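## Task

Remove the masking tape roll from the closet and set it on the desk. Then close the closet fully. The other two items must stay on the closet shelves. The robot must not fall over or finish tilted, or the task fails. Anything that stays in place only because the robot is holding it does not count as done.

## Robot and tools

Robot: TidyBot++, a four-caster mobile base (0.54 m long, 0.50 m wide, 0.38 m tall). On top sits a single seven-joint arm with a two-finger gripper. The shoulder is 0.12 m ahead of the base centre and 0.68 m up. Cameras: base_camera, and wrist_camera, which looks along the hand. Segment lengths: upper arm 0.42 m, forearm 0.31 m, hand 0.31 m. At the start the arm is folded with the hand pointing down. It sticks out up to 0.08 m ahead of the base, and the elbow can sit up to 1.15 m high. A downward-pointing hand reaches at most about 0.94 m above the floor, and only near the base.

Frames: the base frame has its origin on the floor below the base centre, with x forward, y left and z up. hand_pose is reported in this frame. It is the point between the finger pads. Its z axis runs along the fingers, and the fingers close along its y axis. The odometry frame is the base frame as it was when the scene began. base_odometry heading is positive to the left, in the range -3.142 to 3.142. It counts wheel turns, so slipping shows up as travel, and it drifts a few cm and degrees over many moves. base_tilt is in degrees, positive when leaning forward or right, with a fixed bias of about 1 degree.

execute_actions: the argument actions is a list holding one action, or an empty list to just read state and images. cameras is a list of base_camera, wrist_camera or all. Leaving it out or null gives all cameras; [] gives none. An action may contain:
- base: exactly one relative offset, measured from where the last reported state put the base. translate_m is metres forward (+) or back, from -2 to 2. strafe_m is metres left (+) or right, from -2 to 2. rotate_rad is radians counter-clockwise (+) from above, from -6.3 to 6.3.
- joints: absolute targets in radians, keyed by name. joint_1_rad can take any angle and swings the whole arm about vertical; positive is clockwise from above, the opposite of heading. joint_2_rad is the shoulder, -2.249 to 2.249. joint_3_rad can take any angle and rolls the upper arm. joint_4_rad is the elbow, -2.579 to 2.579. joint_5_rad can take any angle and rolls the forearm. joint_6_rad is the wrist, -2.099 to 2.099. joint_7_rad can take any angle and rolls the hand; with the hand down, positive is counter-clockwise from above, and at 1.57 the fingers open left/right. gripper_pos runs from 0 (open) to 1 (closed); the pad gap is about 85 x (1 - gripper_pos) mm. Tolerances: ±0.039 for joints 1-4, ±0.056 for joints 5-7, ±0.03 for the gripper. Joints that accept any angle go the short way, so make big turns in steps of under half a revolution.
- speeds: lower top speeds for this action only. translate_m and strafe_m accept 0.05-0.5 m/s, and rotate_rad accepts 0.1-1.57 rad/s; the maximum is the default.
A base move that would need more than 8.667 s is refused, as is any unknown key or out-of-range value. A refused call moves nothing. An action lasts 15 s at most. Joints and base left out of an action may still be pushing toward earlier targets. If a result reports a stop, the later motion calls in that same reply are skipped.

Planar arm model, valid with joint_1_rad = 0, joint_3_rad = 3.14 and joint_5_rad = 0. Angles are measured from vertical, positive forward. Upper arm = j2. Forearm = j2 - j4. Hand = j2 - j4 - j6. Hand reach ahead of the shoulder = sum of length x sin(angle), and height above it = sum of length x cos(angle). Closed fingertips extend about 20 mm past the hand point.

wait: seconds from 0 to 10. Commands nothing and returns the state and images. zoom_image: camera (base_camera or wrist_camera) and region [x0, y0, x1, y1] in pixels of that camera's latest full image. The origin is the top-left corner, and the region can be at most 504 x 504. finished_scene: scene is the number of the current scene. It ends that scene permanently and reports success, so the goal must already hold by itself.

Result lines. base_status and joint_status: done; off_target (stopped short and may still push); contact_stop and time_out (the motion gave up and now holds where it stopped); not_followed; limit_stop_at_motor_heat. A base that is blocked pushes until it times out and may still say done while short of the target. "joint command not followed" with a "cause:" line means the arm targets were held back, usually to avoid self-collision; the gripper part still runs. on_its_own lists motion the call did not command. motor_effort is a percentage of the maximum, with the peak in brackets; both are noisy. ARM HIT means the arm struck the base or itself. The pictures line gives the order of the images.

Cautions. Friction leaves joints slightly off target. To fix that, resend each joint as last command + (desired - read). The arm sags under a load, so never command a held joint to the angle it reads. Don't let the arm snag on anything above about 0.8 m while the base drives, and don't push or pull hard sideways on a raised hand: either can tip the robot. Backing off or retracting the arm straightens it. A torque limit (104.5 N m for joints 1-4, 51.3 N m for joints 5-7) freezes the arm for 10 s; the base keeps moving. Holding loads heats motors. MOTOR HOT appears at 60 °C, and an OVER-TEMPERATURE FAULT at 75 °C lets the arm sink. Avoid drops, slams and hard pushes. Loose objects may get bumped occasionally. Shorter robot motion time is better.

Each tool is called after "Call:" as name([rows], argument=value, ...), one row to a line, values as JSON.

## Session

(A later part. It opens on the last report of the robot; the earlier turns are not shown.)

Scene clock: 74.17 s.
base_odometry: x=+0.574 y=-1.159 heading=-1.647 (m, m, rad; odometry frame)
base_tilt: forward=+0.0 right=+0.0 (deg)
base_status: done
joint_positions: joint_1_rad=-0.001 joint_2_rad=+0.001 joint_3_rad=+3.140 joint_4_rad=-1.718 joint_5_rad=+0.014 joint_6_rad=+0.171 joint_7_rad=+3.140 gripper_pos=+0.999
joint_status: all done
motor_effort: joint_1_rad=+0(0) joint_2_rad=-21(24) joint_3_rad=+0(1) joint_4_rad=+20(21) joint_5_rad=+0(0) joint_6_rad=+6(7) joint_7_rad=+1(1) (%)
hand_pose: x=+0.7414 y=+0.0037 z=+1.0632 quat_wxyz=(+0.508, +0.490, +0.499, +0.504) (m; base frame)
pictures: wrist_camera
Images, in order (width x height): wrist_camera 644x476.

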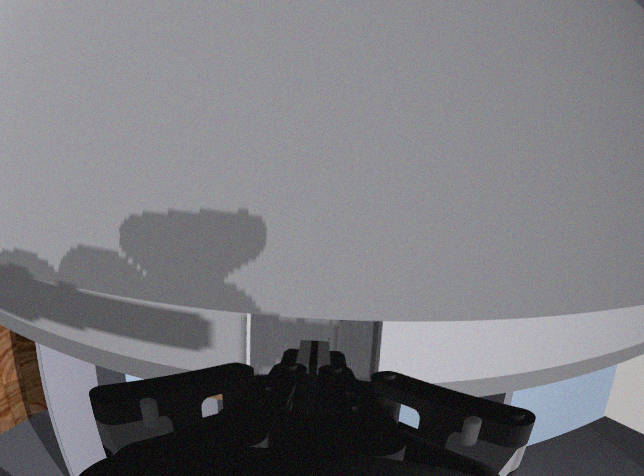

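Call:
execute_actions([
  {"base":{"translate_m":0.033},"speeds":{"translate_m":0.06}},
], cameras=["wrist_camera"])

Call:
execute_actions([
  {"base":{"strafe_m":-0.3},"speeds":{"strafe_m":0.12}},
])

Scene clock: 76.00 s.
base_odometry: x=+0.571 y=-1.193 heading=-1.647 (m, m, rad; odometry frame)
base_tilt: forward=+0.0 right=+0.0 (deg)
base_status: done
joint_positions: joint_1_rad=-0.001 joint_2_rad=+0.001 joint_3_rad=+3.140 joint_4_rad=-1.718 joint_5_rad=+0.014 joint_6_rad=+0.171 joint_7_rad=+3.140 gripper_pos=+0.999
joint_status: not commanded
motor_effort: joint_1_rad=+0(1) joint_2_rad=-20(23) joint_3_rad=+0(1) joint_4_rad=+21(21) joint_5_rad=+0(0) joint_6_rad=+7(8) joint_7_rad=+1(1) (%)
hand_pose: x=+0.7414 y=+0.0037 z=+1.0631 quat_wxyz=(+0.508, +0.490, +0.499, +0.504) (m; base frame)
pictures: wrist_camera
Images, in order (width x height): wrist_camera 644x476.

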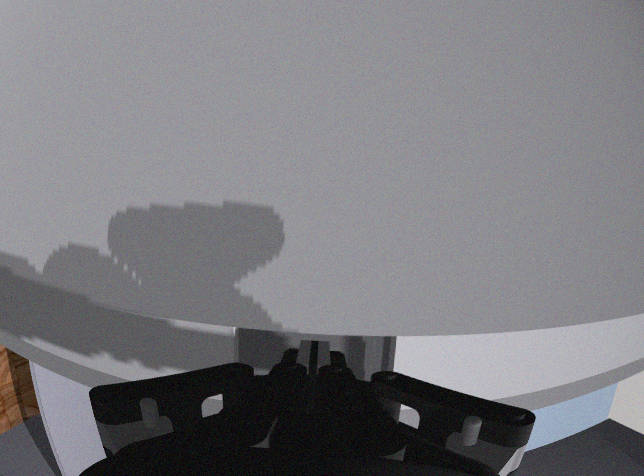

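Scene clock: 79.10 s.
base_odometry: x=+0.272 y=-1.170 heading=-1.647 (m, m, rad; odometry frame)
base_tilt: forward=+0.0 right=+0.0 (deg)
base_status: done
joint_positions: joint_1_rad=+0.003 joint_2_rad=-0.001 joint_3_rad=+3.141 joint_4_rad=-1.718 joint_5_rad=+0.014 joint_6_rad=+0.171 joint_7_rad=+3.140 gripper_pos=+0.999
joint_status: not commanded
motor_effort: joint_1_rad=+0(9) joint_2_rad=-20(22) joint_3_rad=+0(9) joint_4_rad=+20(22) joint_5_rad=+0(1) joint_6_rad=+6(7) joint_7_rad=+1(1) (%)
hand_pose: x=+0.7406 y=+0.0005 z=+1.0646 quat_wxyz=(+0.509, +0.491, +0.497, +0.503) (m; base frame)
pictures: base_camera, wrist_camera
Images, in order (width x height): base_camera 644x364, wrist_camera 644x476.

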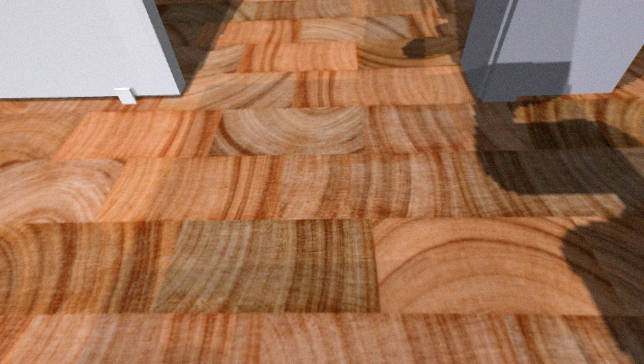

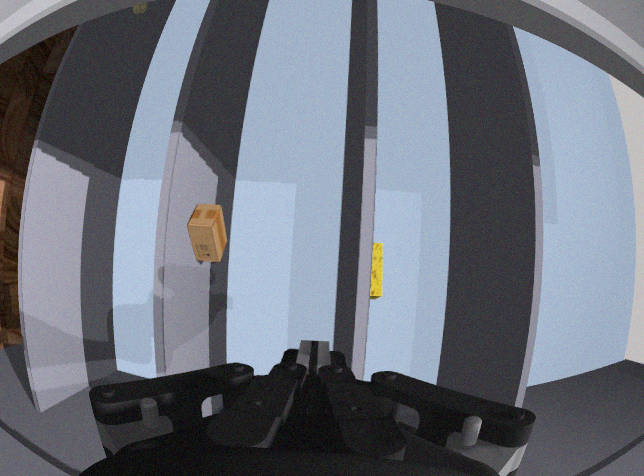

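Call:
execute_actions([
  {"base":{"translate_m":-0.04},"speeds":{"translate_m":0.2}},
], cameras=[])

Call:
execute_actions([
  {"base":{"strafe_m":0.285}},
], cameras=["wrist_camera"])

Scene clock: 81.10 s.
base_odometry: x=+0.275 y=-1.130 heading=-1.647 (m, m, rad; odometry frame)
base_tilt: forward=+0.0 right=+0.0 (deg)
base_status: done
joint_positions: joint_1_rad=+0.003 joint_2_rad=-0.005 joint_3_rad=+3.141 joint_4_rad=-1.718 joint_5_rad=+0.014 joint_6_rad=+0.171 joint_7_rad=+3.140 gripper_pos=+0.999
joint_status: not commanded
motor_effort: joint_1_rad=+0(1) joint_2_rad=-21(24) joint_3_rad=+1(1) joint_4_rad=+21(21) joint_5_rad=+0(0) joint_6_rad=+7(7) joint_7_rad=+1(1) (%)
hand_pose: x=+0.7391 y=+0.0006 z=+1.0670 quat_wxyz=(+0.510, +0.490, +0.496, +0.504) (m; base frame)
pictures: none
No camera images: the call's "cameras" was empty. Leave "cameras" out to get every camera's image.

Scene clock: 82.97 s.
base_odometry: x=+0.559 y=-1.151 heading=-1.647 (m, m, rad; odometry frame)
base_tilt: forward=+0.0 right=+0.0 (deg)
base_status: done
joint_positions: joint_1_rad=-0.003 joint_2_rad=-0.005 joint_3_rad=+3.138 joint_4_rad=-1.718 joint_5_rad=+0.014 joint_6_rad=+0.171 joint_7_rad=+3.140 gripper_pos=+0.999
joint_status: not commanded
motor_effort: joint_1_rad=+0(3) joint_2_rad=-21(22) joint_3_rad=+1(3) joint_4_rad=+21(21) joint_5_rad=+0(0) joint_6_rad=+7(6) joint_7_rad=+1(1) (%)
hand_pose: x=+0.7391 y=+0.0058 z=+1.0670 quat_wxyz=(+0.508, +0.488, +0.498, +0.506) (m; base frame)
pictures: wrist_camera
Images, in order (width x height): wrist_camera 644x476.

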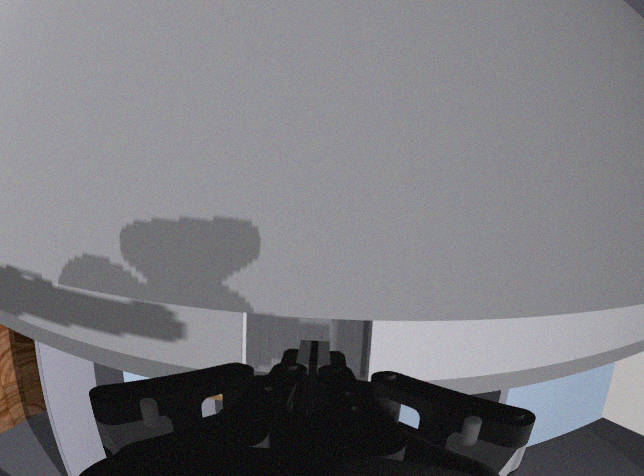

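Call:
execute_actions([
  {"base":{"strafe_m":-0.006},"speeds":{"strafe_m":0.05}},
], cameras=[])

Call:
execute_actions([
  {"base":{"translate_m":0.055},"speeds":{"translate_m":0.05}},
], cameras=["wrist_camera"])

Scene clock: 84.43 s.
base_odometry: x=+0.553 y=-1.151 heading=-1.646 (m, m, rad; odometry frame)
base_tilt: forward=+0.0 right=+0.0 (deg)
base_status: done
joint_positions: joint_1_rad=-0.001 joint_2_rad=-0.005 joint_3_rad=+3.139 joint_4_rad=-1.718 joint_5_rad=+0.014 joint_6_rad=+0.171 joint_7_rad=+3.140 gripper_pos=+0.999
joint_status: not commanded
motor_effort: joint_1_rad=+0(3) joint_2_rad=-21(21) joint_3_rad=+1(3) joint_4_rad=+21(20) joint_5_rad=+0(0) joint_6_rad=+6(6) joint_7_rad=+1(1) (%)
hand_pose: x=+0.7391 y=+0.0042 z=+1.0670 quat_wxyz=(+0.509, +0.488, +0.497, +0.505) (m; base frame)
pictures: none
No camera images: the call's "cameras" was empty. Leave "cameras" out to get every camera's image.

Scene clock: 86.10 s.
base_odometry: x=+0.549 y=-1.206 heading=-1.646 (m, m, rad; odometry frame)
base_tilt: forward=+0.0 right=+0.0 (deg)
base_status: done
joint_positions: joint_1_rad=-0.001 joint_2_rad=-0.011 joint_3_rad=+3.139 joint_4_rad=-1.721 joint_5_rad=+0.014 joint_6_rad=+0.172 joint_7_rad=+3.140 gripper_pos=+0.999
joint_status: not commanded
motor_effort: joint_1_rad=+0(0) joint_2_rad=-19(22) joint_3_rad=+1(1) joint_4_rad=+22(28) joint_5_rad=+0(0) joint_6_rad=+8(10) joint_7_rad=+1(1) (%)
hand_pose: x=+0.7367 y=+0.0042 z=+1.0693 quat_wxyz=(+0.510, +0.487, +0.496, +0.506) (m; base frame)
pictures: wrist_camera
Images, in order (width x height): wrist_camera 644x476.

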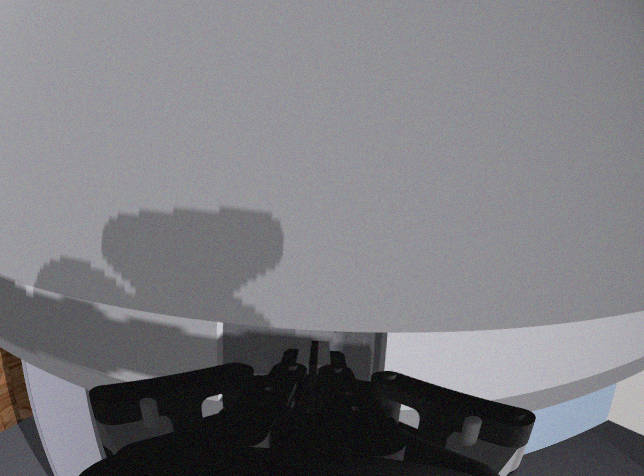

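In contact with the back. Strafe right a little.

Call:
execute_actions([
  {"base":{"strafe_m":-0.07},"speeds":{"strafe_m":0.06}},
])

Scene clock: 88.53 s.
base_odometry: x=+0.479 y=-1.201 heading=-1.646 (m, m, rad; odometry frame)
base_tilt: forward=+0.0 right=+0.0 (deg)
base_status: done
joint_positions: joint_1_rad=-0.020 joint_2_rad=-0.013 joint_3_rad=+3.117 joint_4_rad=-1.722 joint_5_rad=+0.014 joint_6_rad=+0.172 joint_7_rad=+3.140 gripper_pos=+0.999
joint_status: not commanded
motor_effort: joint_1_rad=+4(8) joint_2_rad=-18(21) joint_3_rad=+4(8) joint_4_rad=+23(25) joint_5_rad=+0(1) joint_6_rad=+8(9) joint_7_rad=+1(1) (%)
hand_pose: x=+0.7350 y=+0.0300 z=+1.0697 quat_wxyz=(+0.499, +0.476, +0.506, +0.517) (m; base frame)
pictures: base_camera, wrist_camera
Images, in order (width x height): base_camera 644x364, wrist_camera 644x476.

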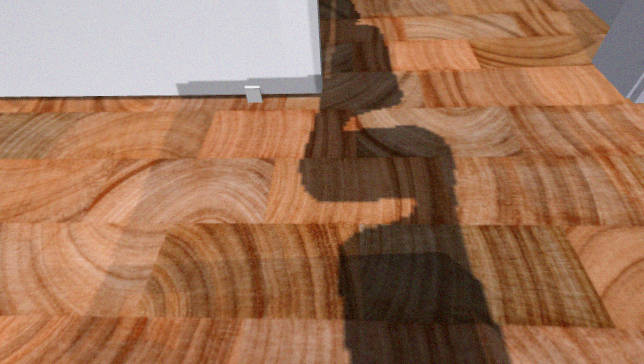

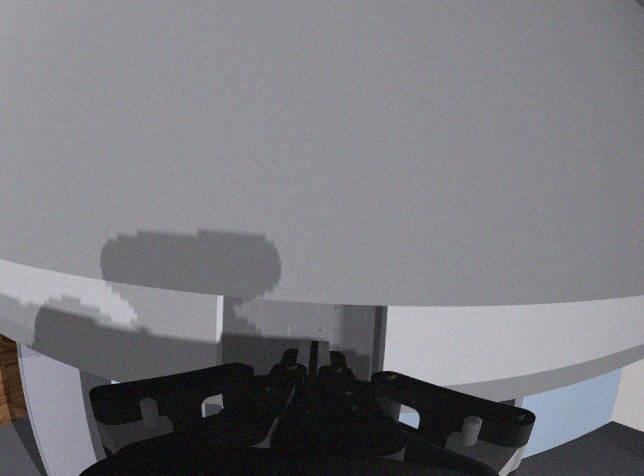

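Call:
execute_actions([
  {"base":{"strafe_m":-0.22},"speeds":{"strafe_m":0.1}},
])

Scene clock: 92.87 s.
base_odometry: x=+0.260 y=-1.184 heading=-1.646 (m, m, rad; odometry frame)
base_tilt: forward=+0.0 right=+0.0 (deg)
base_status: done
joint_positions: joint_1_rad=-0.040 joint_2_rad=-0.032 joint_3_rad=+3.094 joint_4_rad=-1.741 joint_5_rad=+0.014 joint_6_rad=+0.172 joint_7_rad=+3.140 gripper_pos=+0.999
joint_status: not commanded
motor_effort: joint_1_rad=+7(12) joint_2_rad=-11(20) joint_3_rad=+9(13) joint_4_rad=+31(30) joint_5_rad=-1(1) joint_6_rad=+12(13) joint_7_rad=+1(1) (%)
hand_pose: x=+0.7250 y=+0.0557 z=+1.0696 quat_wxyz=(+0.489, +0.465, +0.516, +0.527) (m; base frame)
pictures: base_camera, wrist_camera
Images, in order (width x height): base_camera 644x364, wrist_camera 644x476.

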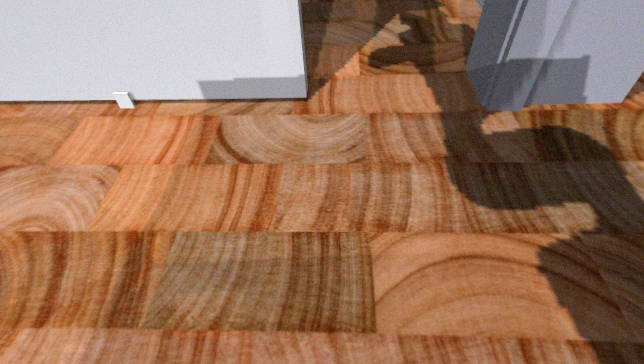

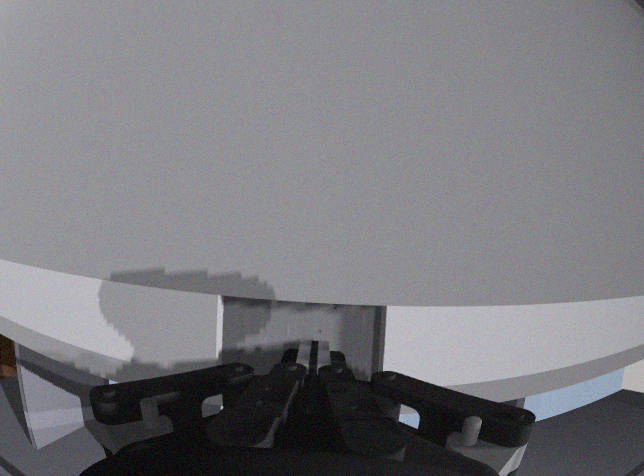

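Call:
execute_actions([
  {"base":{"translate_m":-0.012},"speeds":{"translate_m":0.05}},
], cameras=[])

Call:
execute_actions([
  {"base":{"strafe_m":-0.22},"speeds":{"strafe_m":0.1}},
])

Scene clock: 94.43 s.
base_odometry: x=+0.261 y=-1.172 heading=-1.646 (m, m, rad; odometry frame)
base_tilt: forward=+0.0 right=+0.0 (deg)
base_status: done
joint_positions: joint_1_rad=-0.037 joint_2_rad=-0.009 joint_3_rad=+3.100 joint_4_rad=-1.719 joint_5_rad=+0.014 joint_6_rad=+0.172 joint_7_rad=+3.140 gripper_pos=+0.999
joint_status: not commanded
motor_effort: joint_1_rad=+4(7) joint_2_rad=-20(21) joint_3_rad=+5(8) joint_4_rad=+20(30) joint_5_rad=+0(1) joint_6_rad=+7(12) joint_7_rad=+1(1) (%)
hand_pose: x=+0.7350 y=+0.0506 z=+1.0691 quat_wxyz=(+0.491, +0.468, +0.514, +0.525) (m; base frame)
pictures: none
No camera images: the call's "cameras" was empty. Leave "cameras" out to get every camera's image.

Scene clock: 97.20 s.
base_odometry: x=+0.041 y=-1.156 heading=-1.646 (m, m, rad; odometry frame)
base_tilt: forward=+0.0 right=+0.0 (deg)
base_status: done
joint_positions: joint_1_rad=-0.040 joint_2_rad=-0.032 joint_3_rad=+3.093 joint_4_rad=-1.742 joint_5_rad=+0.014 joint_6_rad=+0.172 joint_7_rad=+3.140 gripper_pos=+0.999
joint_status: not commanded
motor_effort: joint_1_rad=+7(12) joint_2_rad=-12(21) joint_3_rad=+8(13) joint_4_rad=+30(31) joint_5_rad=-1(1) joint_6_rad=+13(13) joint_7_rad=+1(1) (%)
hand_pose: x=+0.7249 y=+0.0565 z=+1.0689 quat_wxyz=(+0.488, +0.465, +0.517, +0.527) (m; base frame)
pictures: base_camera, wrist_camera
Images, in order (width x height): base_camera 644x364, wrist_camera 644x476.

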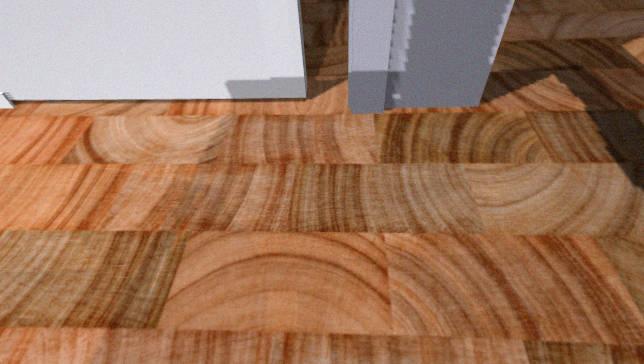

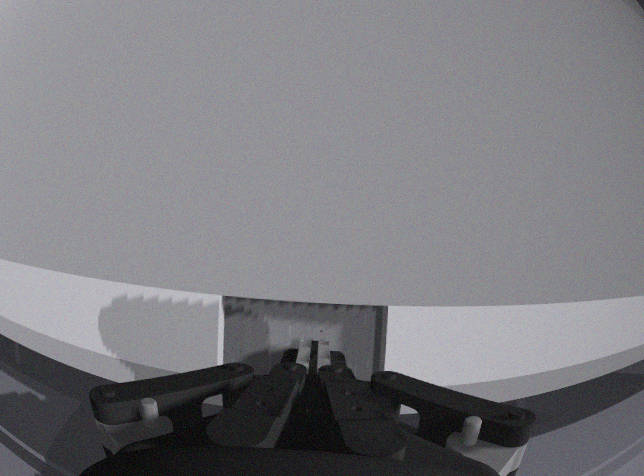

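Call:
execute_actions([
  {"base":{"translate_m":-0.008},"speeds":{"translate_m":0.05}},
], cameras=[])

Call:
execute_actions([
  {"base":{"strafe_m":-0.085},"speeds":{"strafe_m":0.06}},
])

Scene clock: 98.53 s.
base_odometry: x=+0.042 y=-1.148 heading=-1.645 (m, m, rad; odometry frame)
base_tilt: forward=+0.0 right=+0.0 (deg)
base_status: done
joint_positions: joint_1_rad=-0.038 joint_2_rad=-0.014 joint_3_rad=+3.097 joint_4_rad=-1.724 joint_5_rad=+0.014 joint_6_rad=+0.172 joint_7_rad=+3.140 gripper_pos=+0.999
joint_status: not commanded
motor_effort: joint_1_rad=+7(8) joint_2_rad=-18(20) joint_3_rad=+7(9) joint_4_rad=+22(29) joint_5_rad=-1(1) joint_6_rad=+8(13) joint_7_rad=+1(1) (%)
hand_pose: x=+0.7326 y=+0.0533 z=+1.0693 quat_wxyz=(+0.490, +0.467, +0.515, +0.526) (m; base frame)
pictures: none
No camera images: the call's "cameras" was empty. Leave "cameras" out to get every camera's image.

Scene clock: 100.47 s.
base_odometry: x=-0.043 y=-1.141 heading=-1.645 (m, m, rad; odometry frame)
base_tilt: forward=+0.0 right=+0.0 (deg)
base_status: done
joint_positions: joint_1_rad=-0.050 joint_2_rad=-0.021 joint_3_rad=+3.088 joint_4_rad=-1.731 joint_5_rad=+0.014 joint_6_rad=+0.173 joint_7_rad=+3.140 gripper_pos=+0.999
joint_status: not commanded
motor_effort: joint_1_rad=+10(13) joint_2_rad=-17(20) joint_3_rad=+11(15) joint_4_rad=+25(29) joint_5_rad=-1(2) joint_6_rad=+9(11) joint_7_rad=+1(1) (%)
hand_pose: x=+0.7286 y=+0.0658 z=+1.0693 quat_wxyz=(+0.484, +0.461, +0.520, +0.531) (m; base frame)
pictures: base_camera, wrist_camera
Images, in order (width x height): base_camera 644x364, wrist_camera 644x476.

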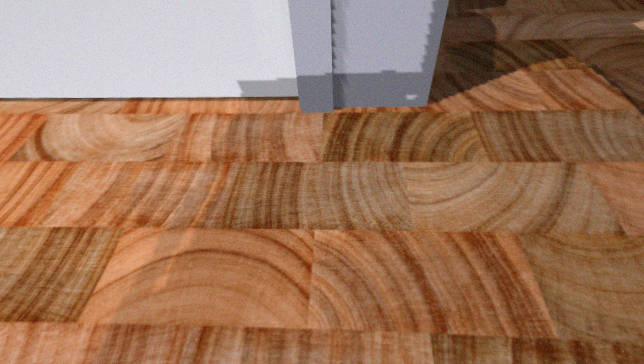

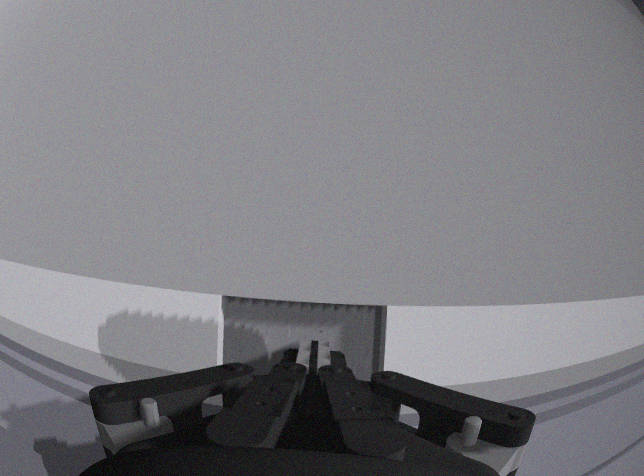

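Push a little more to be sure.

Call:
execute_actions([
  {"base":{"strafe_m":-0.02},"speeds":{"strafe_m":0.05}},
], cameras=[])

Scene clock: 115.93 s.
base_odometry: x=-0.063 y=-1.140 heading=-1.645 (m, m, rad; odometry frame)
base_tilt: forward=+0.0 right=+0.0 (deg)
base_status: done
joint_positions: joint_1_rad=-0.064 joint_2_rad=-0.015 joint_3_rad=+3.072 joint_4_rad=-1.725 joint_5_rad=+0.014 joint_6_rad=+0.173 joint_7_rad=+3.140 gripper_pos=+0.999
joint_status: not commanded
motor_effort: joint_1_rad=+16(16) joint_2_rad=-20(21) joint_3_rad=+16(17) joint_4_rad=+20(29) joint_5_rad=-2(2) joint_6_rad=+6(11) joint_7_rad=+1(1) (%)
hand_pose: x=+0.7283 y=+0.0849 z=+1.0699 quat_wxyz=(+0.476, +0.453, +0.527, +0.539) (m; base frame)
pictures: none
No camera images: the call's "cameras" was empty. Leave "cameras" out to get every camera's image.

Call:
execute_actions([
  {"base":{"strafe_m":0.07},"speeds":{"strafe_m":0.15}},
], cameras=[])

Call:
execute_actions([
  {"base":{"translate_m":-0.17}},
], cameras=[])

Call:
execute_actions([
  {"base":{"rotate_rad":-0.04},"joints":{"joint_7_rad":1.57}},
], cameras=[])

Call:
execute_actions([
  {"base":{"strafe_m":1.2},"joints":{"joint_7_rad":0, "joint_1_rad":0,"joint_3_rad":3.14}},
])

Scene clock: 118.30 s.
base_odometry: x=+0.007 y=-1.145 heading=-1.645 (m, m, rad; odometry frame)
base_tilt: forward=+0.0 right=+0.0 (deg)
base_status: done
joint_positions: joint_1_rad=-0.008 joint_2_rad=-0.027 joint_3_rad=+3.128 joint_4_rad=-1.735 joint_5_rad=+0.014 joint_6_rad=+0.172 joint_7_rad=+3.140 gripper_pos=+0.999
joint_status: not commanded
motor_effort: joint_1_rad=+2(15) joint_2_rad=-14(20) joint_3_rad=+2(16) joint_4_rad=+27(35) joint_5_rad=+0(2) joint_6_rad=+10(16) joint_7_rad=+0(1) (%)
hand_pose: x=+0.7299 y=+0.0157 z=+1.0698 quat_wxyz=(+0.506, +0.482, +0.501, +0.511) (m; base frame)
pictures: none
No camera images: the call's "cameras" was empty. Leave "cameras" out to get every camera's image.

Scene clock: 119.83 s.
base_odometry: x=+0.019 y=-0.975 heading=-1.645 (m, m, rad; odometry frame)
base_tilt: forward=+0.0 right=+0.0 (deg)
base_status: done
joint_positions: joint_1_rad=-0.006 joint_2_rad=-0.005 joint_3_rad=+3.131 joint_4_rad=-1.715 joint_5_rad=+0.014 joint_6_rad=+0.172 joint_7_rad=+3.140 gripper_pos=+0.999
joint_status: not commanded
motor_effort: joint_1_rad=+0(3) joint_2_rad=-21(25) joint_3_rad=+1(3) joint_4_rad=+20(26) joint_5_rad=+0(0) joint_6_rad=+7(11) joint_7_rad=+1(1) (%)
hand_pose: x=+0.7392 y=+0.0126 z=+1.0694 quat_wxyz=(+0.507, +0.484, +0.499, +0.510) (m; base frame)
pictures: none
No camera images: the call's "cameras" was empty. Leave "cameras" out to get every camera's image.

Scene clock: 121.60 s.
base_odometry: x=+0.019 y=-0.975 heading=-1.685 (m, m, rad; odometry frame)
base_tilt: forward=+0.0 right=+0.0 (deg)
base_status: done
joint_positions: joint_1_rad=+0.002 joint_2_rad=-0.005 joint_3_rad=+3.140 joint_4_rad=-1.715 joint_5_rad=+0.014 joint_6_rad=+0.172 joint_7_rad=+1.570 gripper_pos=+0.999
joint_status: all done
motor_effort: joint_1_rad=+0(3) joint_2_rad=-21(21) joint_3_rad=+1(4) joint_4_rad=+20(21) joint_5_rad=+0(0) joint_6_rad=+7(6) joint_7_rad=+1(1) (%)
hand_pose: x=+0.7394 y=+0.0020 z=+1.0694 quat_wxyz=(+0.004, +0.695, +0.005, +0.719) (m; base frame)
pictures: none
No camera images: the call's "cameras" was empty. Leave "cameras" out to get every camera's image.

Scene clock: 125.37 s.
base_odometry: x=+1.212 y=-1.112 heading=-1.685 (m, m, rad; odometry frame)
base_tilt: forward=+0.0 right=+0.0 (deg)
base_status: done
joint_positions: joint_1_rad=+0.000 joint_2_rad=-0.005 joint_3_rad=+3.140 joint_4_rad=-1.715 joint_5_rad=+0.014 joint_6_rad=+0.172 joint_7_rad=+0.000 gripper_pos=+0.999
joint_status: all done
motor_effort: joint_1_rad=+0(3) joint_2_rad=-21(22) joint_3_rad=+1(2) joint_4_rad=+20(21) joint_5_rad=+1(1) joint_6_rad=+6(6) joint_7_rad=+1(2) (%)
hand_pose: x=+0.7394 y=+0.0030 z=+1.0694 quat_wxyz=(-0.506, +0.496, -0.487, +0.511) (m; base frame)
pictures: base_camera, wrist_camera
Images, in order (width x height): base_camera 644x364, wrist_camera 644x476.

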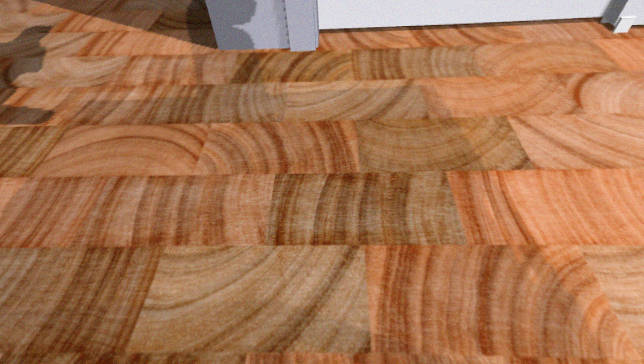

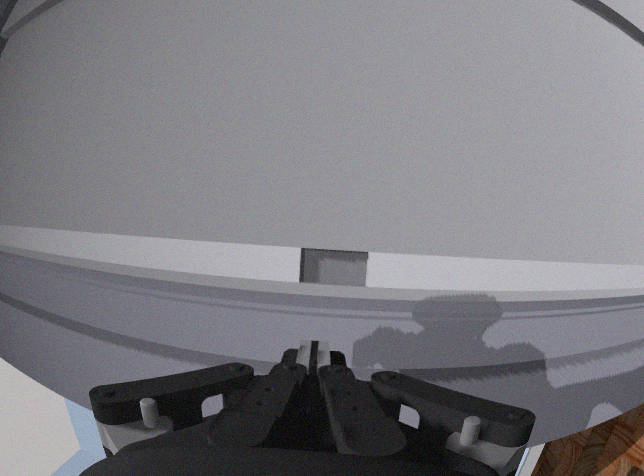

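Call:
execute_actions([
  {"base":{"strafe_m":-0.035},"joints":{"joint_6_rad":0.13,"joint_4_rad":-1.73},"speeds":{"strafe_m":0.1}},
], cameras=[])

Call:
execute_actions([
  {"base":{"translate_m":0.12},"speeds":{"translate_m":0.15}},
], cameras=["wrist_camera"])

Scene clock: 127.90 s.
base_odometry: x=+1.177 y=-1.108 heading=-1.686 (m, m, rad; odometry frame)
base_tilt: forward=+0.0 right=+0.0 (deg)
base_status: done
joint_positions: joint_1_rad=+0.000 joint_2_rad=-0.005 joint_3_rad=+3.140 joint_4_rad=-1.720 joint_5_rad=+0.014 joint_6_rad=+0.161 joint_7_rad=+0.000 gripper_pos=+0.999
joint_status: all done
motor_effort: joint_1_rad=+0(3) joint_2_rad=-21(21) joint_3_rad=+0(3) joint_4_rad=+20(21) joint_5_rad=+1(1) joint_6_rad=+6(6) joint_7_rad=+1(1) (%)
hand_pose: x=+0.7393 y=+0.0029 z=+1.0626 quat_wxyz=(-0.502, +0.500, -0.491, +0.507) (m; base frame)
pictures: none
No camera images: the call's "cameras" was empty. Leave "cameras" out to get every camera's image.

Scene clock: 129.37 s.
base_odometry: x=+1.163 y=-1.227 heading=-1.686 (m, m, rad; odometry frame)
base_tilt: forward=+0.0 right=+0.0 (deg)
base_status: done
joint_positions: joint_1_rad=+0.000 joint_2_rad=+0.001 joint_3_rad=+3.140 joint_4_rad=-1.720 joint_5_rad=+0.014 joint_6_rad=+0.160 joint_7_rad=+0.000 gripper_pos=+0.999
joint_status: not commanded
motor_effort: joint_1_rad=+0(1) joint_2_rad=-20(24) joint_3_rad=+0(1) joint_4_rad=+21(21) joint_5_rad=+1(1) joint_6_rad=+6(7) joint_7_rad=+1(1) (%)
hand_pose: x=+0.7416 y=+0.0029 z=+1.0586 quat_wxyz=(-0.500, +0.502, -0.493, +0.505) (m; base frame)
pictures: wrist_camera
Images, in order (width x height): wrist_camera 644x476.

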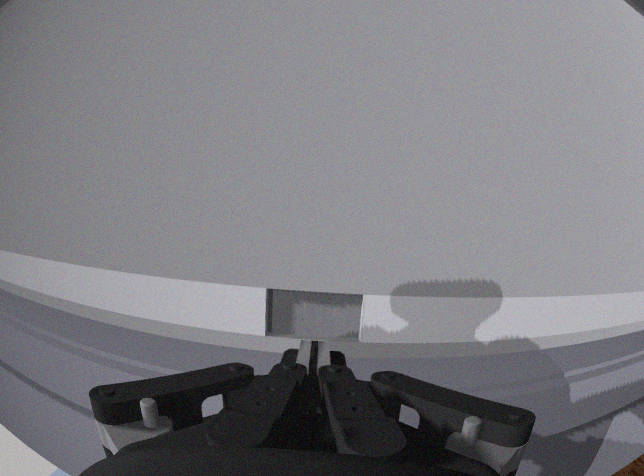

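Call:
execute_actions([
  {"base":{"translate_m":0.075},"speeds":{"translate_m":0.1}},
], cameras=["wrist_camera"])

Scene clock: 131.30 s.
base_odometry: x=+1.155 y=-1.302 heading=-1.685 (m, m, rad; odometry frame)
base_tilt: forward=+0.0 right=+0.0 (deg)
base_status: done
joint_positions: joint_1_rad=+0.000 joint_2_rad=+0.002 joint_3_rad=+3.140 joint_4_rad=-1.720 joint_5_rad=+0.014 joint_6_rad=+0.160 joint_7_rad=+0.000 gripper_pos=+0.999
joint_status: not commanded
motor_effort: joint_1_rad=+0(1) joint_2_rad=-21(23) joint_3_rad=+1(1) joint_4_rad=+20(21) joint_5_rad=+1(1) joint_6_rad=+6(7) joint_7_rad=+1(1) (%)
hand_pose: x=+0.7418 y=+0.0029 z=+1.0583 quat_wxyz=(-0.500, +0.502, -0.493, +0.505) (m; base frame)
pictures: wrist_camera
Images, in order (width x height): wrist_camera 644x476.

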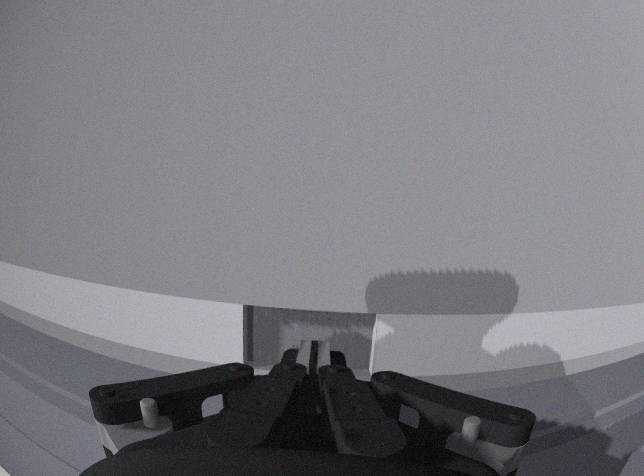

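Call:
execute_actions([
  {"base":{"translate_m":0.047},"speeds":{"translate_m":0.06}},
], cameras=["wrist_camera"])

Call:
execute_actions([
  {"base":{"strafe_m":-0.12},"speeds":{"strafe_m":0.08}},
])

Scene clock: 134.03 s.
base_odometry: x=+1.149 y=-1.349 heading=-1.685 (m, m, rad; odometry frame)
base_tilt: forward=+0.0 right=+0.0 (deg)
base_status: done
joint_positions: joint_1_rad=+0.000 joint_2_rad=-0.003 joint_3_rad=+3.140 joint_4_rad=-1.721 joint_5_rad=+0.014 joint_6_rad=+0.160 joint_7_rad=+0.000 gripper_pos=+0.999
joint_status: not commanded
motor_effort: joint_1_rad=+0(1) joint_2_rad=-20(22) joint_3_rad=+0(1) joint_4_rad=+21(23) joint_5_rad=+1(1) joint_6_rad=+6(8) joint_7_rad=+1(1) (%)
hand_pose: x=+0.7399 y=+0.0029 z=+1.0607 quat_wxyz=(-0.501, +0.501, -0.492, +0.506) (m; base frame)
pictures: wrist_camera
Images, in order (width x height): wrist_camera 644x476.

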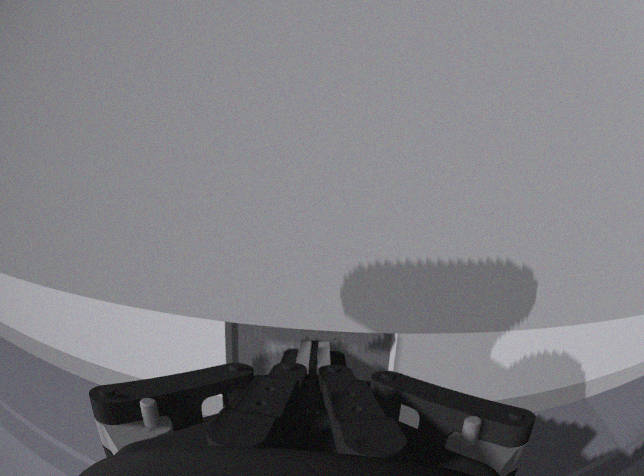

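Scene clock: 136.10 s.
base_odometry: x=+1.030 y=-1.335 heading=-1.685 (m, m, rad; odometry frame)
base_tilt: forward=+0.0 right=+0.0 (deg)
base_status: done
joint_positions: joint_1_rad=-0.021 joint_2_rad=-0.008 joint_3_rad=+3.116 joint_4_rad=-1.723 joint_5_rad=+0.014 joint_6_rad=+0.154 joint_7_rad=+0.000 gripper_pos=+0.999
joint_status: not commanded
motor_effort: joint_1_rad=+4(8) joint_2_rad=-17(21) joint_3_rad=+5(9) joint_4_rad=+22(23) joint_5_rad=+0(1) joint_6_rad=+7(7) joint_7_rad=+2(1) (%)
hand_pose: x=+0.7369 y=+0.0310 z=+1.0606 quat_wxyz=(-0.511, +0.513, -0.482, +0.494) (m; base frame)
pictures: base_camera, wrist_camera
Images, in order (width x height): base_camera 644x364, wrist_camera 644x476.

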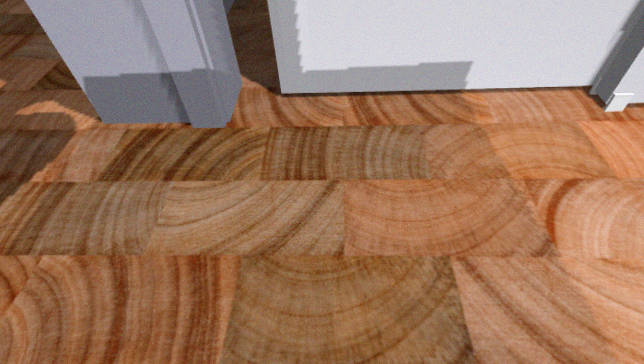

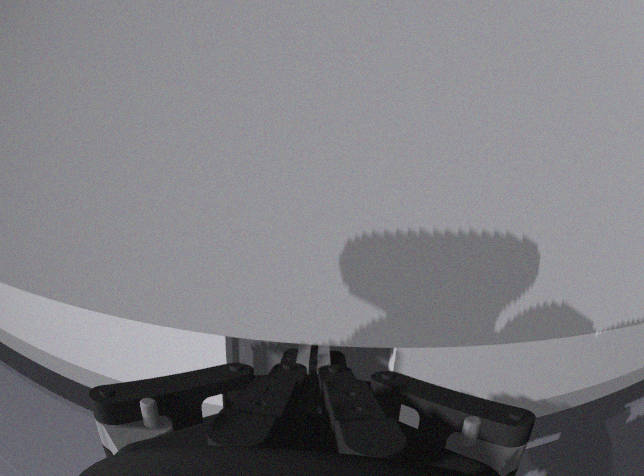

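Call:
execute_actions([
  {"base":{"strafe_m":-0.36},"speeds":{"strafe_m":0.13}},
])

Scene clock: 140.10 s.
base_odometry: x=+0.672 y=-1.295 heading=-1.685 (m, m, rad; odometry frame)
base_tilt: forward=+0.0 right=+0.0 (deg)
base_status: done
joint_positions: joint_1_rad=-0.032 joint_2_rad=-0.044 joint_3_rad=+3.101 joint_4_rad=-1.748 joint_5_rad=+0.014 joint_6_rad=+0.134 joint_7_rad=+0.000 gripper_pos=+0.999
joint_status: not commanded
motor_effort: joint_1_rad=+5(11) joint_2_rad=-9(21) joint_3_rad=+7(13) joint_4_rad=+29(29) joint_5_rad=+0(1) joint_6_rad=+10(11) joint_7_rad=+1(1) (%)
hand_pose: x=+0.7212 y=+0.0464 z=+1.0601 quat_wxyz=(-0.514, +0.522, -0.477, +0.485) (m; base frame)
pictures: base_camera, wrist_camera
Images, in order (width x height): base_camera 644x364, wrist_camera 644x476.

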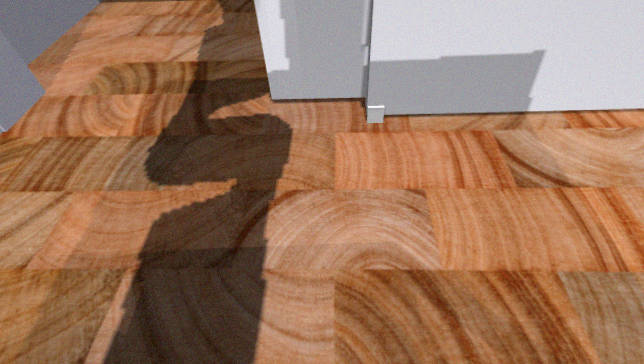

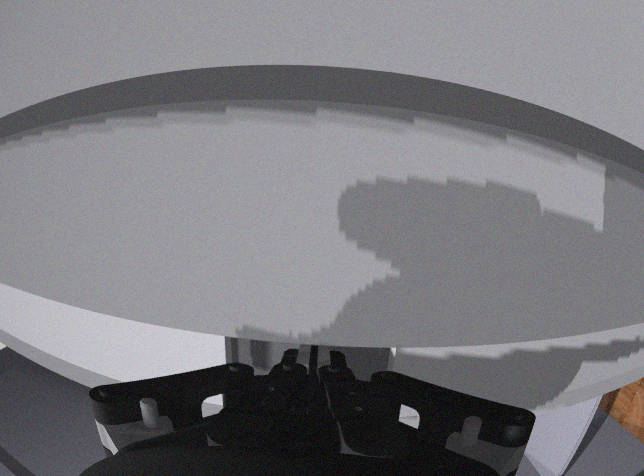

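Call:
execute_actions([
  {"base":{"translate_m":-0.3}},
], cameras=[])

Call:
execute_actions([
  {"base":{"strafe_m":0.32},"joints":{"joint_1_rad":0,"joint_2_rad":1.0,"joint_3_rad":3.14,"joint_4_rad":-1.6,"joint_6_rad":0.7,"joint_7_rad":1.57,"gripper_pos":0}},
])

Scene clock: 144.07 s.
base_odometry: x=+0.706 y=-0.996 heading=-1.685 (m, m, rad; odometry frame)
base_tilt: forward=+0.0 right=+0.0 (deg)
base_status: done
joint_positions: joint_1_rad=-0.005 joint_2_rad=-0.003 joint_3_rad=+3.133 joint_4_rad=-1.722 joint_5_rad=+0.014 joint_6_rad=+0.134 joint_7_rad=+0.000 gripper_pos=+0.999
joint_status: not commanded
motor_effort: joint_1_rad=+0(5) joint_2_rad=-21(25) joint_3_rad=+0(6) joint_4_rad=+20(27) joint_5_rad=+0(0) joint_6_rad=+7(10) joint_7_rad=+2(2) (%)
hand_pose: x=+0.7397 y=+0.0100 z=+1.0517 quat_wxyz=(-0.497, +0.511, -0.496, +0.496) (m; base frame)
pictures: none
No camera images: the call's "cameras" was empty. Leave "cameras" out to get every camera's image.

Scene clock: 146.63 s.
base_odometry: x=+1.025 y=-1.033 heading=-1.684 (m, m, rad; odometry frame)
base_tilt: forward=+0.0 right=+0.0 (deg)
base_status: done
joint_positions: joint_1_rad=-0.005 joint_2_rad=+1.001 joint_3_rad=+3.135 joint_4_rad=-1.620 joint_5_rad=+0.014 joint_6_rad=+0.666 joint_7_rad=+1.553 gripper_pos=+0.000
joint_status: all done
motor_effort: joint_1_rad=+0(4) joint_2_rad=-43(44) joint_3_rad=-1(4) joint_4_rad=+13(20) joint_5_rad=+0(0) joint_6_rad=+5(6) joint_7_rad=+1(1) (%)
hand_pose: x=+0.9183 y=+0.0121 z=+0.5199 quat_wxyz=(-0.010, +0.829, +0.002, +0.559) (m; base frame)
pictures: base_camera, wrist_camera
Images, in order (width x height): base_camera 644x364, wrist_camera 644x476.

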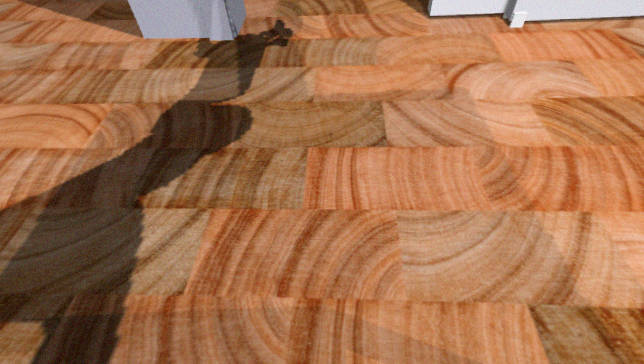

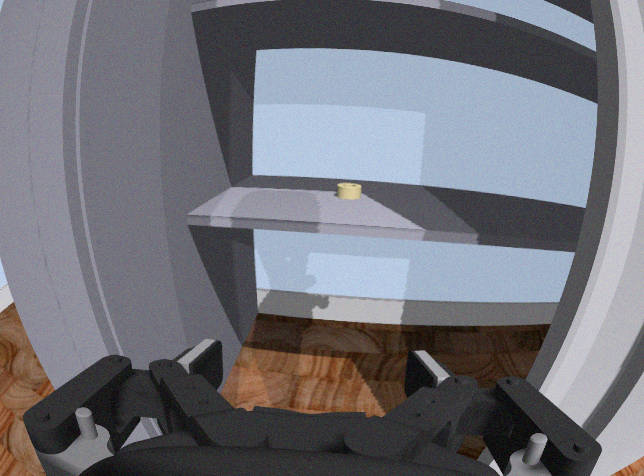

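Call:
execute_actions([
  {"base":{"strafe_m":-0.07}},
], cameras=[])

Call:
execute_actions([
  {"base":{"translate_m":0.3},"speeds":{"translate_m":0.3}},
])

Scene clock: 150.30 s.
base_odometry: x=+0.955 y=-1.025 heading=-1.685 (m, m, rad; odometry frame)
base_tilt: forward=+0.0 right=+0.0 (deg)
base_status: done
joint_positions: joint_1_rad=+0.003 joint_2_rad=+1.001 joint_3_rad=+3.139 joint_4_rad=-1.620 joint_5_rad=+0.014 joint_6_rad=+0.666 joint_7_rad=+1.553 gripper_pos=+0.000
joint_status: not commanded
motor_effort: joint_1_rad=+0(4) joint_2_rad=-43(43) joint_3_rad=+0(2) joint_4_rad=+13(13) joint_5_rad=+0(0) joint_6_rad=+6(6) joint_7_rad=+1(1) (%)
hand_pose: x=+0.9184 y=+0.0028 z=+0.5199 quat_wxyz=(-0.006, +0.829, -0.002, +0.559) (m; base frame)
pictures: none
No camera images: the call's "cameras" was empty. Leave "cameras" out to get every camera's image.

Scene clock: 152.27 s.
base_odometry: x=+0.921 y=-1.323 heading=-1.685 (m, m, rad; odometry frame)
base_tilt: forward=+0.0 right=+0.0 (deg)
base_status: done
joint_positions: joint_1_rad=+0.003 joint_2_rad=+1.001 joint_3_rad=+3.139 joint_4_rad=-1.615 joint_5_rad=+0.014 joint_6_rad=+0.668 joint_7_rad=+1.553 gripper_pos=+0.000
joint_status: not commanded
motor_effort: joint_1_rad=+0(1) joint_2_rad=-42(44) joint_3_rad=+0(0) joint_4_rad=+13(14) joint_5_rad=+1(0) joint_6_rad=+6(7) joint_7_rad=+1(1) (%)
hand_pose: x=+0.9207 y=+0.0028 z=+0.5228 quat_wxyz=(-0.006, +0.827, -0.002, +0.562) (m; base frame)
pictures: base_camera, wrist_camera
Images, in order (width x height): base_camera 644x364, wrist_camera 644x476.

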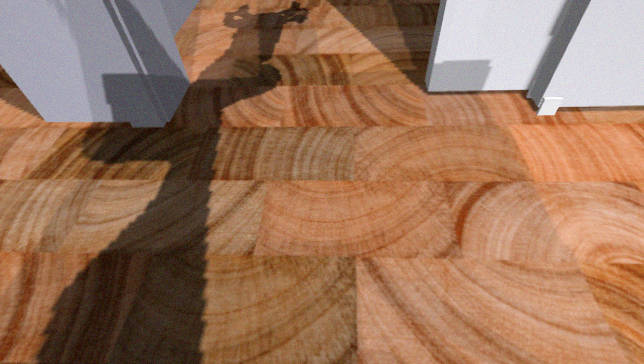

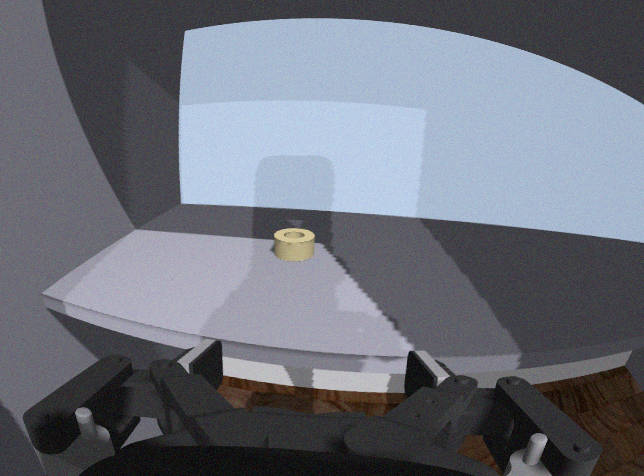

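Call:
execute_actions([
  {"base":{"strafe_m":0.03},"speeds":{"strafe_m":0.1}},
], cameras=[])

Call:
execute_actions([
  {"base":{"translate_m":0.13},"speeds":{"translate_m":0.15}},
])

Scene clock: 155.23 s.
base_odometry: x=+0.951 y=-1.327 heading=-1.685 (m, m, rad; odometry frame)
base_tilt: forward=+0.0 right=+0.0 (deg)
base_status: done
joint_positions: joint_1_rad=-0.004 joint_2_rad=+1.001 joint_3_rad=+3.139 joint_4_rad=-1.615 joint_5_rad=+0.014 joint_6_rad=+0.668 joint_7_rad=+1.553 gripper_pos=+0.000
joint_status: not commanded
motor_effort: joint_1_rad=+0(3) joint_2_rad=-42(43) joint_3_rad=+0(2) joint_4_rad=+12(13) joint_5_rad=+1(0) joint_6_rad=+6(6) joint_7_rad=+1(1) (%)
hand_pose: x=+0.9206 y=+0.0085 z=+0.5228 quat_wxyz=(-0.008, +0.827, +0.001, +0.562) (m; base frame)
pictures: none
No camera images: the call's "cameras" was empty. Leave "cameras" out to get every camera's image.

Scene clock: 156.77 s.
base_odometry: x=+0.936 y=-1.456 heading=-1.684 (m, m, rad; odometry frame)
base_tilt: forward=+0.0 right=+0.0 (deg)
base_status: done
joint_positions: joint_1_rad=-0.004 joint_2_rad=+1.000 joint_3_rad=+3.139 joint_4_rad=-1.613 joint_5_rad=+0.014 joint_6_rad=+0.669 joint_7_rad=+1.553 gripper_pos=+0.000
joint_status: not commanded
motor_effort: joint_1_rad=+0(1) joint_2_rad=-42(45) joint_3_rad=+0(0) joint_4_rad=+12(15) joint_5_rad=+1(0) joint_6_rad=+6(7) joint_7_rad=+1(1) (%)
hand_pose: x=+0.9212 y=+0.0085 z=+0.5238 quat_wxyz=(-0.008, +0.826, +0.001, +0.563) (m; base frame)
pictures: base_camera, wrist_camera
Images, in order (width x height): base_camera 644x364, wrist_camera 644x476.

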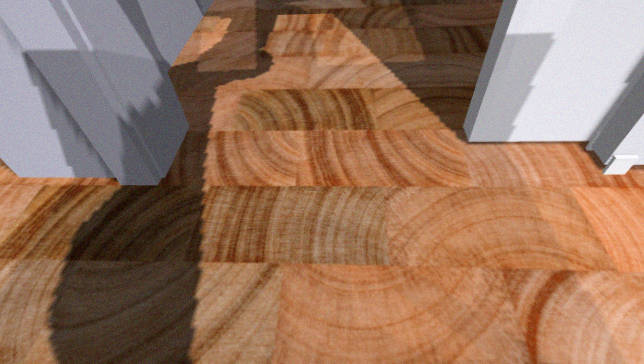

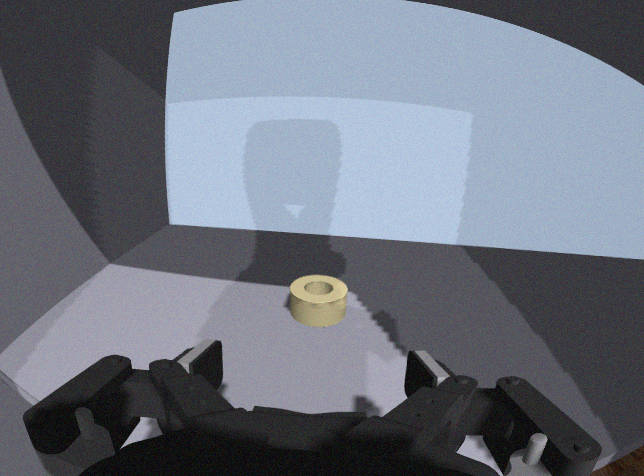

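Call:
execute_actions([
  {"base":{"translate_m":0.07},"joints":{"joint_2_rad":1.03,"joint_6_rad":0.73},"speeds":{"translate_m":0.1}},
], cameras=["wrist_camera"])

Scene clock: 159.27 s.
base_odometry: x=+0.928 y=-1.526 heading=-1.684 (m, m, rad; odometry frame)
base_tilt: forward=+0.0 right=+0.0 (deg)
base_status: done
joint_positions: joint_1_rad=-0.004 joint_2_rad=+1.024 joint_3_rad=+3.139 joint_4_rad=-1.613 joint_5_rad=+0.014 joint_6_rad=+0.698 joint_7_rad=+1.553 gripper_pos=+0.000
joint_status: all done
motor_effort: joint_1_rad=+0(2) joint_2_rad=-43(45) joint_3_rad=+0(1) joint_4_rad=+13(14) joint_5_rad=+0(0) joint_6_rad=+7(6) joint_7_rad=+1(2) (%)
hand_pose: x=+0.9209 y=+0.0086 z=+0.5136 quat_wxyz=(-0.008, +0.824, +0.001, +0.566) (m; base frame)
pictures: wrist_camera
Images, in order (width x height): wrist_camera 644x476.

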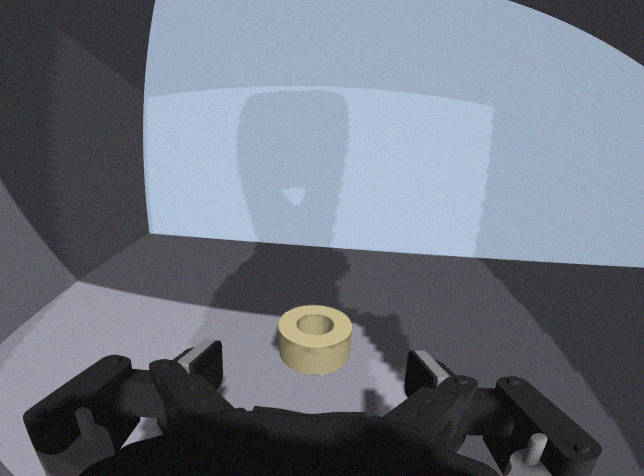

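Call:
execute_actions([
  {"base":{"translate_m":0.03},"joints":{"joint_2_rad":1.075,"joint_6_rad":0.775},"speeds":{"translate_m":0.06}},
], cameras=["wrist_camera"])

Scene clock: 161.80 s.
base_odometry: x=+0.925 y=-1.555 heading=-1.684 (m, m, rad; odometry frame)
base_tilt: forward=+0.0 right=+0.0 (deg)
base_status: done
joint_positions: joint_1_rad=-0.004 joint_2_rad=+1.072 joint_3_rad=+3.139 joint_4_rad=-1.611 joint_5_rad=+0.014 joint_6_rad=+0.743 joint_7_rad=+1.553 gripper_pos=+0.000
joint_status: all done
motor_effort: joint_1_rad=+0(2) joint_2_rad=-43(45) joint_3_rad=+0(0) joint_4_rad=+12(13) joint_5_rad=+0(0) joint_6_rad=+6(7) joint_7_rad=+1(1) (%)
hand_pose: x=+0.9178 y=+0.0087 z=+0.4886 quat_wxyz=(-0.008, +0.825, +0.001, +0.565) (m; base frame)
pictures: wrist_camera
Images, in order (width x height): wrist_camera 644x476.

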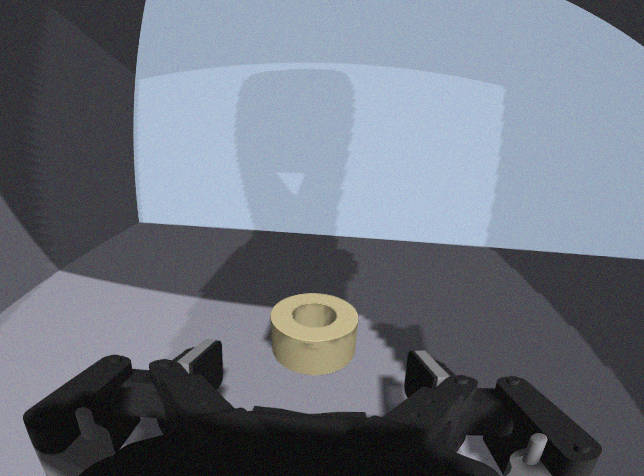

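Call:
execute_actions([
  {"base":{"translate_m":0.045},"speeds":{"translate_m":0.06}},
], cameras=["wrist_camera"])

Scene clock: 163.60 s.
base_odometry: x=+0.920 y=-1.600 heading=-1.684 (m, m, rad; odometry frame)
base_tilt: forward=+0.0 right=+0.0 (deg)
base_status: done
joint_positions: joint_1_rad=-0.004 joint_2_rad=+1.072 joint_3_rad=+3.139 joint_4_rad=-1.611 joint_5_rad=+0.014 joint_6_rad=+0.743 joint_7_rad=+1.553 gripper_pos=+0.000
joint_status: not commanded
motor_effort: joint_1_rad=+0(2) joint_2_rad=-43(44) joint_3_rad=+0(1) joint_4_rad=+12(13) joint_5_rad=+1(0) joint_6_rad=+6(7) joint_7_rad=+1(1) (%)
hand_pose: x=+0.9179 y=+0.0087 z=+0.4887 quat_wxyz=(-0.008, +0.825, +0.001, +0.565) (m; base frame)
pictures: wrist_camera
Images, in order (width x height): wrist_camera 644x476.

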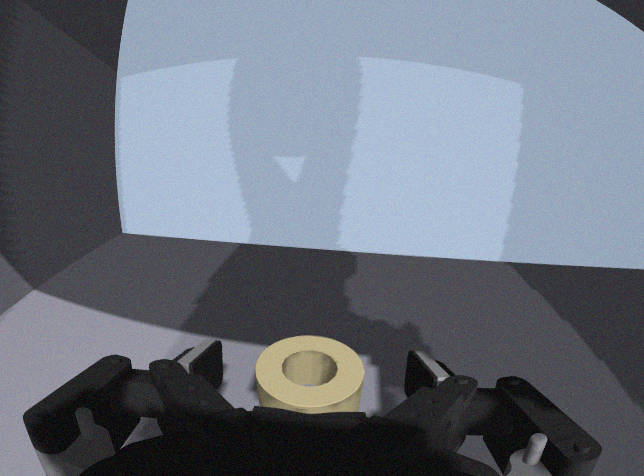

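Call:
execute_actions([
  {"joints":{"gripper_pos":1}},
], cameras=["wrist_camera"])

Scene clock: 165.03 s.
base_odometry: x=+0.920 y=-1.600 heading=-1.684 (m, m, rad; odometry frame)
base_tilt: forward=+0.0 right=+0.0 (deg)
base_status: not commanded
joint_positions: joint_1_rad=-0.004 joint_2_rad=+1.072 joint_3_rad=+3.139 joint_4_rad=-1.611 joint_5_rad=+0.014 joint_6_rad=+0.745 joint_7_rad=+1.553 gripper_pos=+0.516
joint_status: gripper_pos off_target (ended at +0.516, target +1.000)
motor_effort: joint_1_rad=+0(0) joint_2_rad=-43(43) joint_3_rad=+0(0) joint_4_rad=+12(12) joint_5_rad=+0(0) joint_6_rad=+6(5) joint_7_rad=+1(1) (%)
hand_pose: x=+0.9181 y=+0.0087 z=+0.4893 quat_wxyz=(-0.008, +0.824, +0.001, +0.566) (m; base frame)
pictures: wrist_camera
Images, in order (width x height): wrist_camera 644x476.

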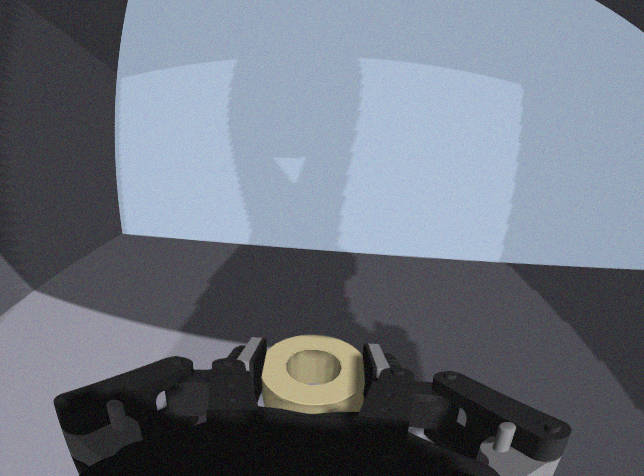

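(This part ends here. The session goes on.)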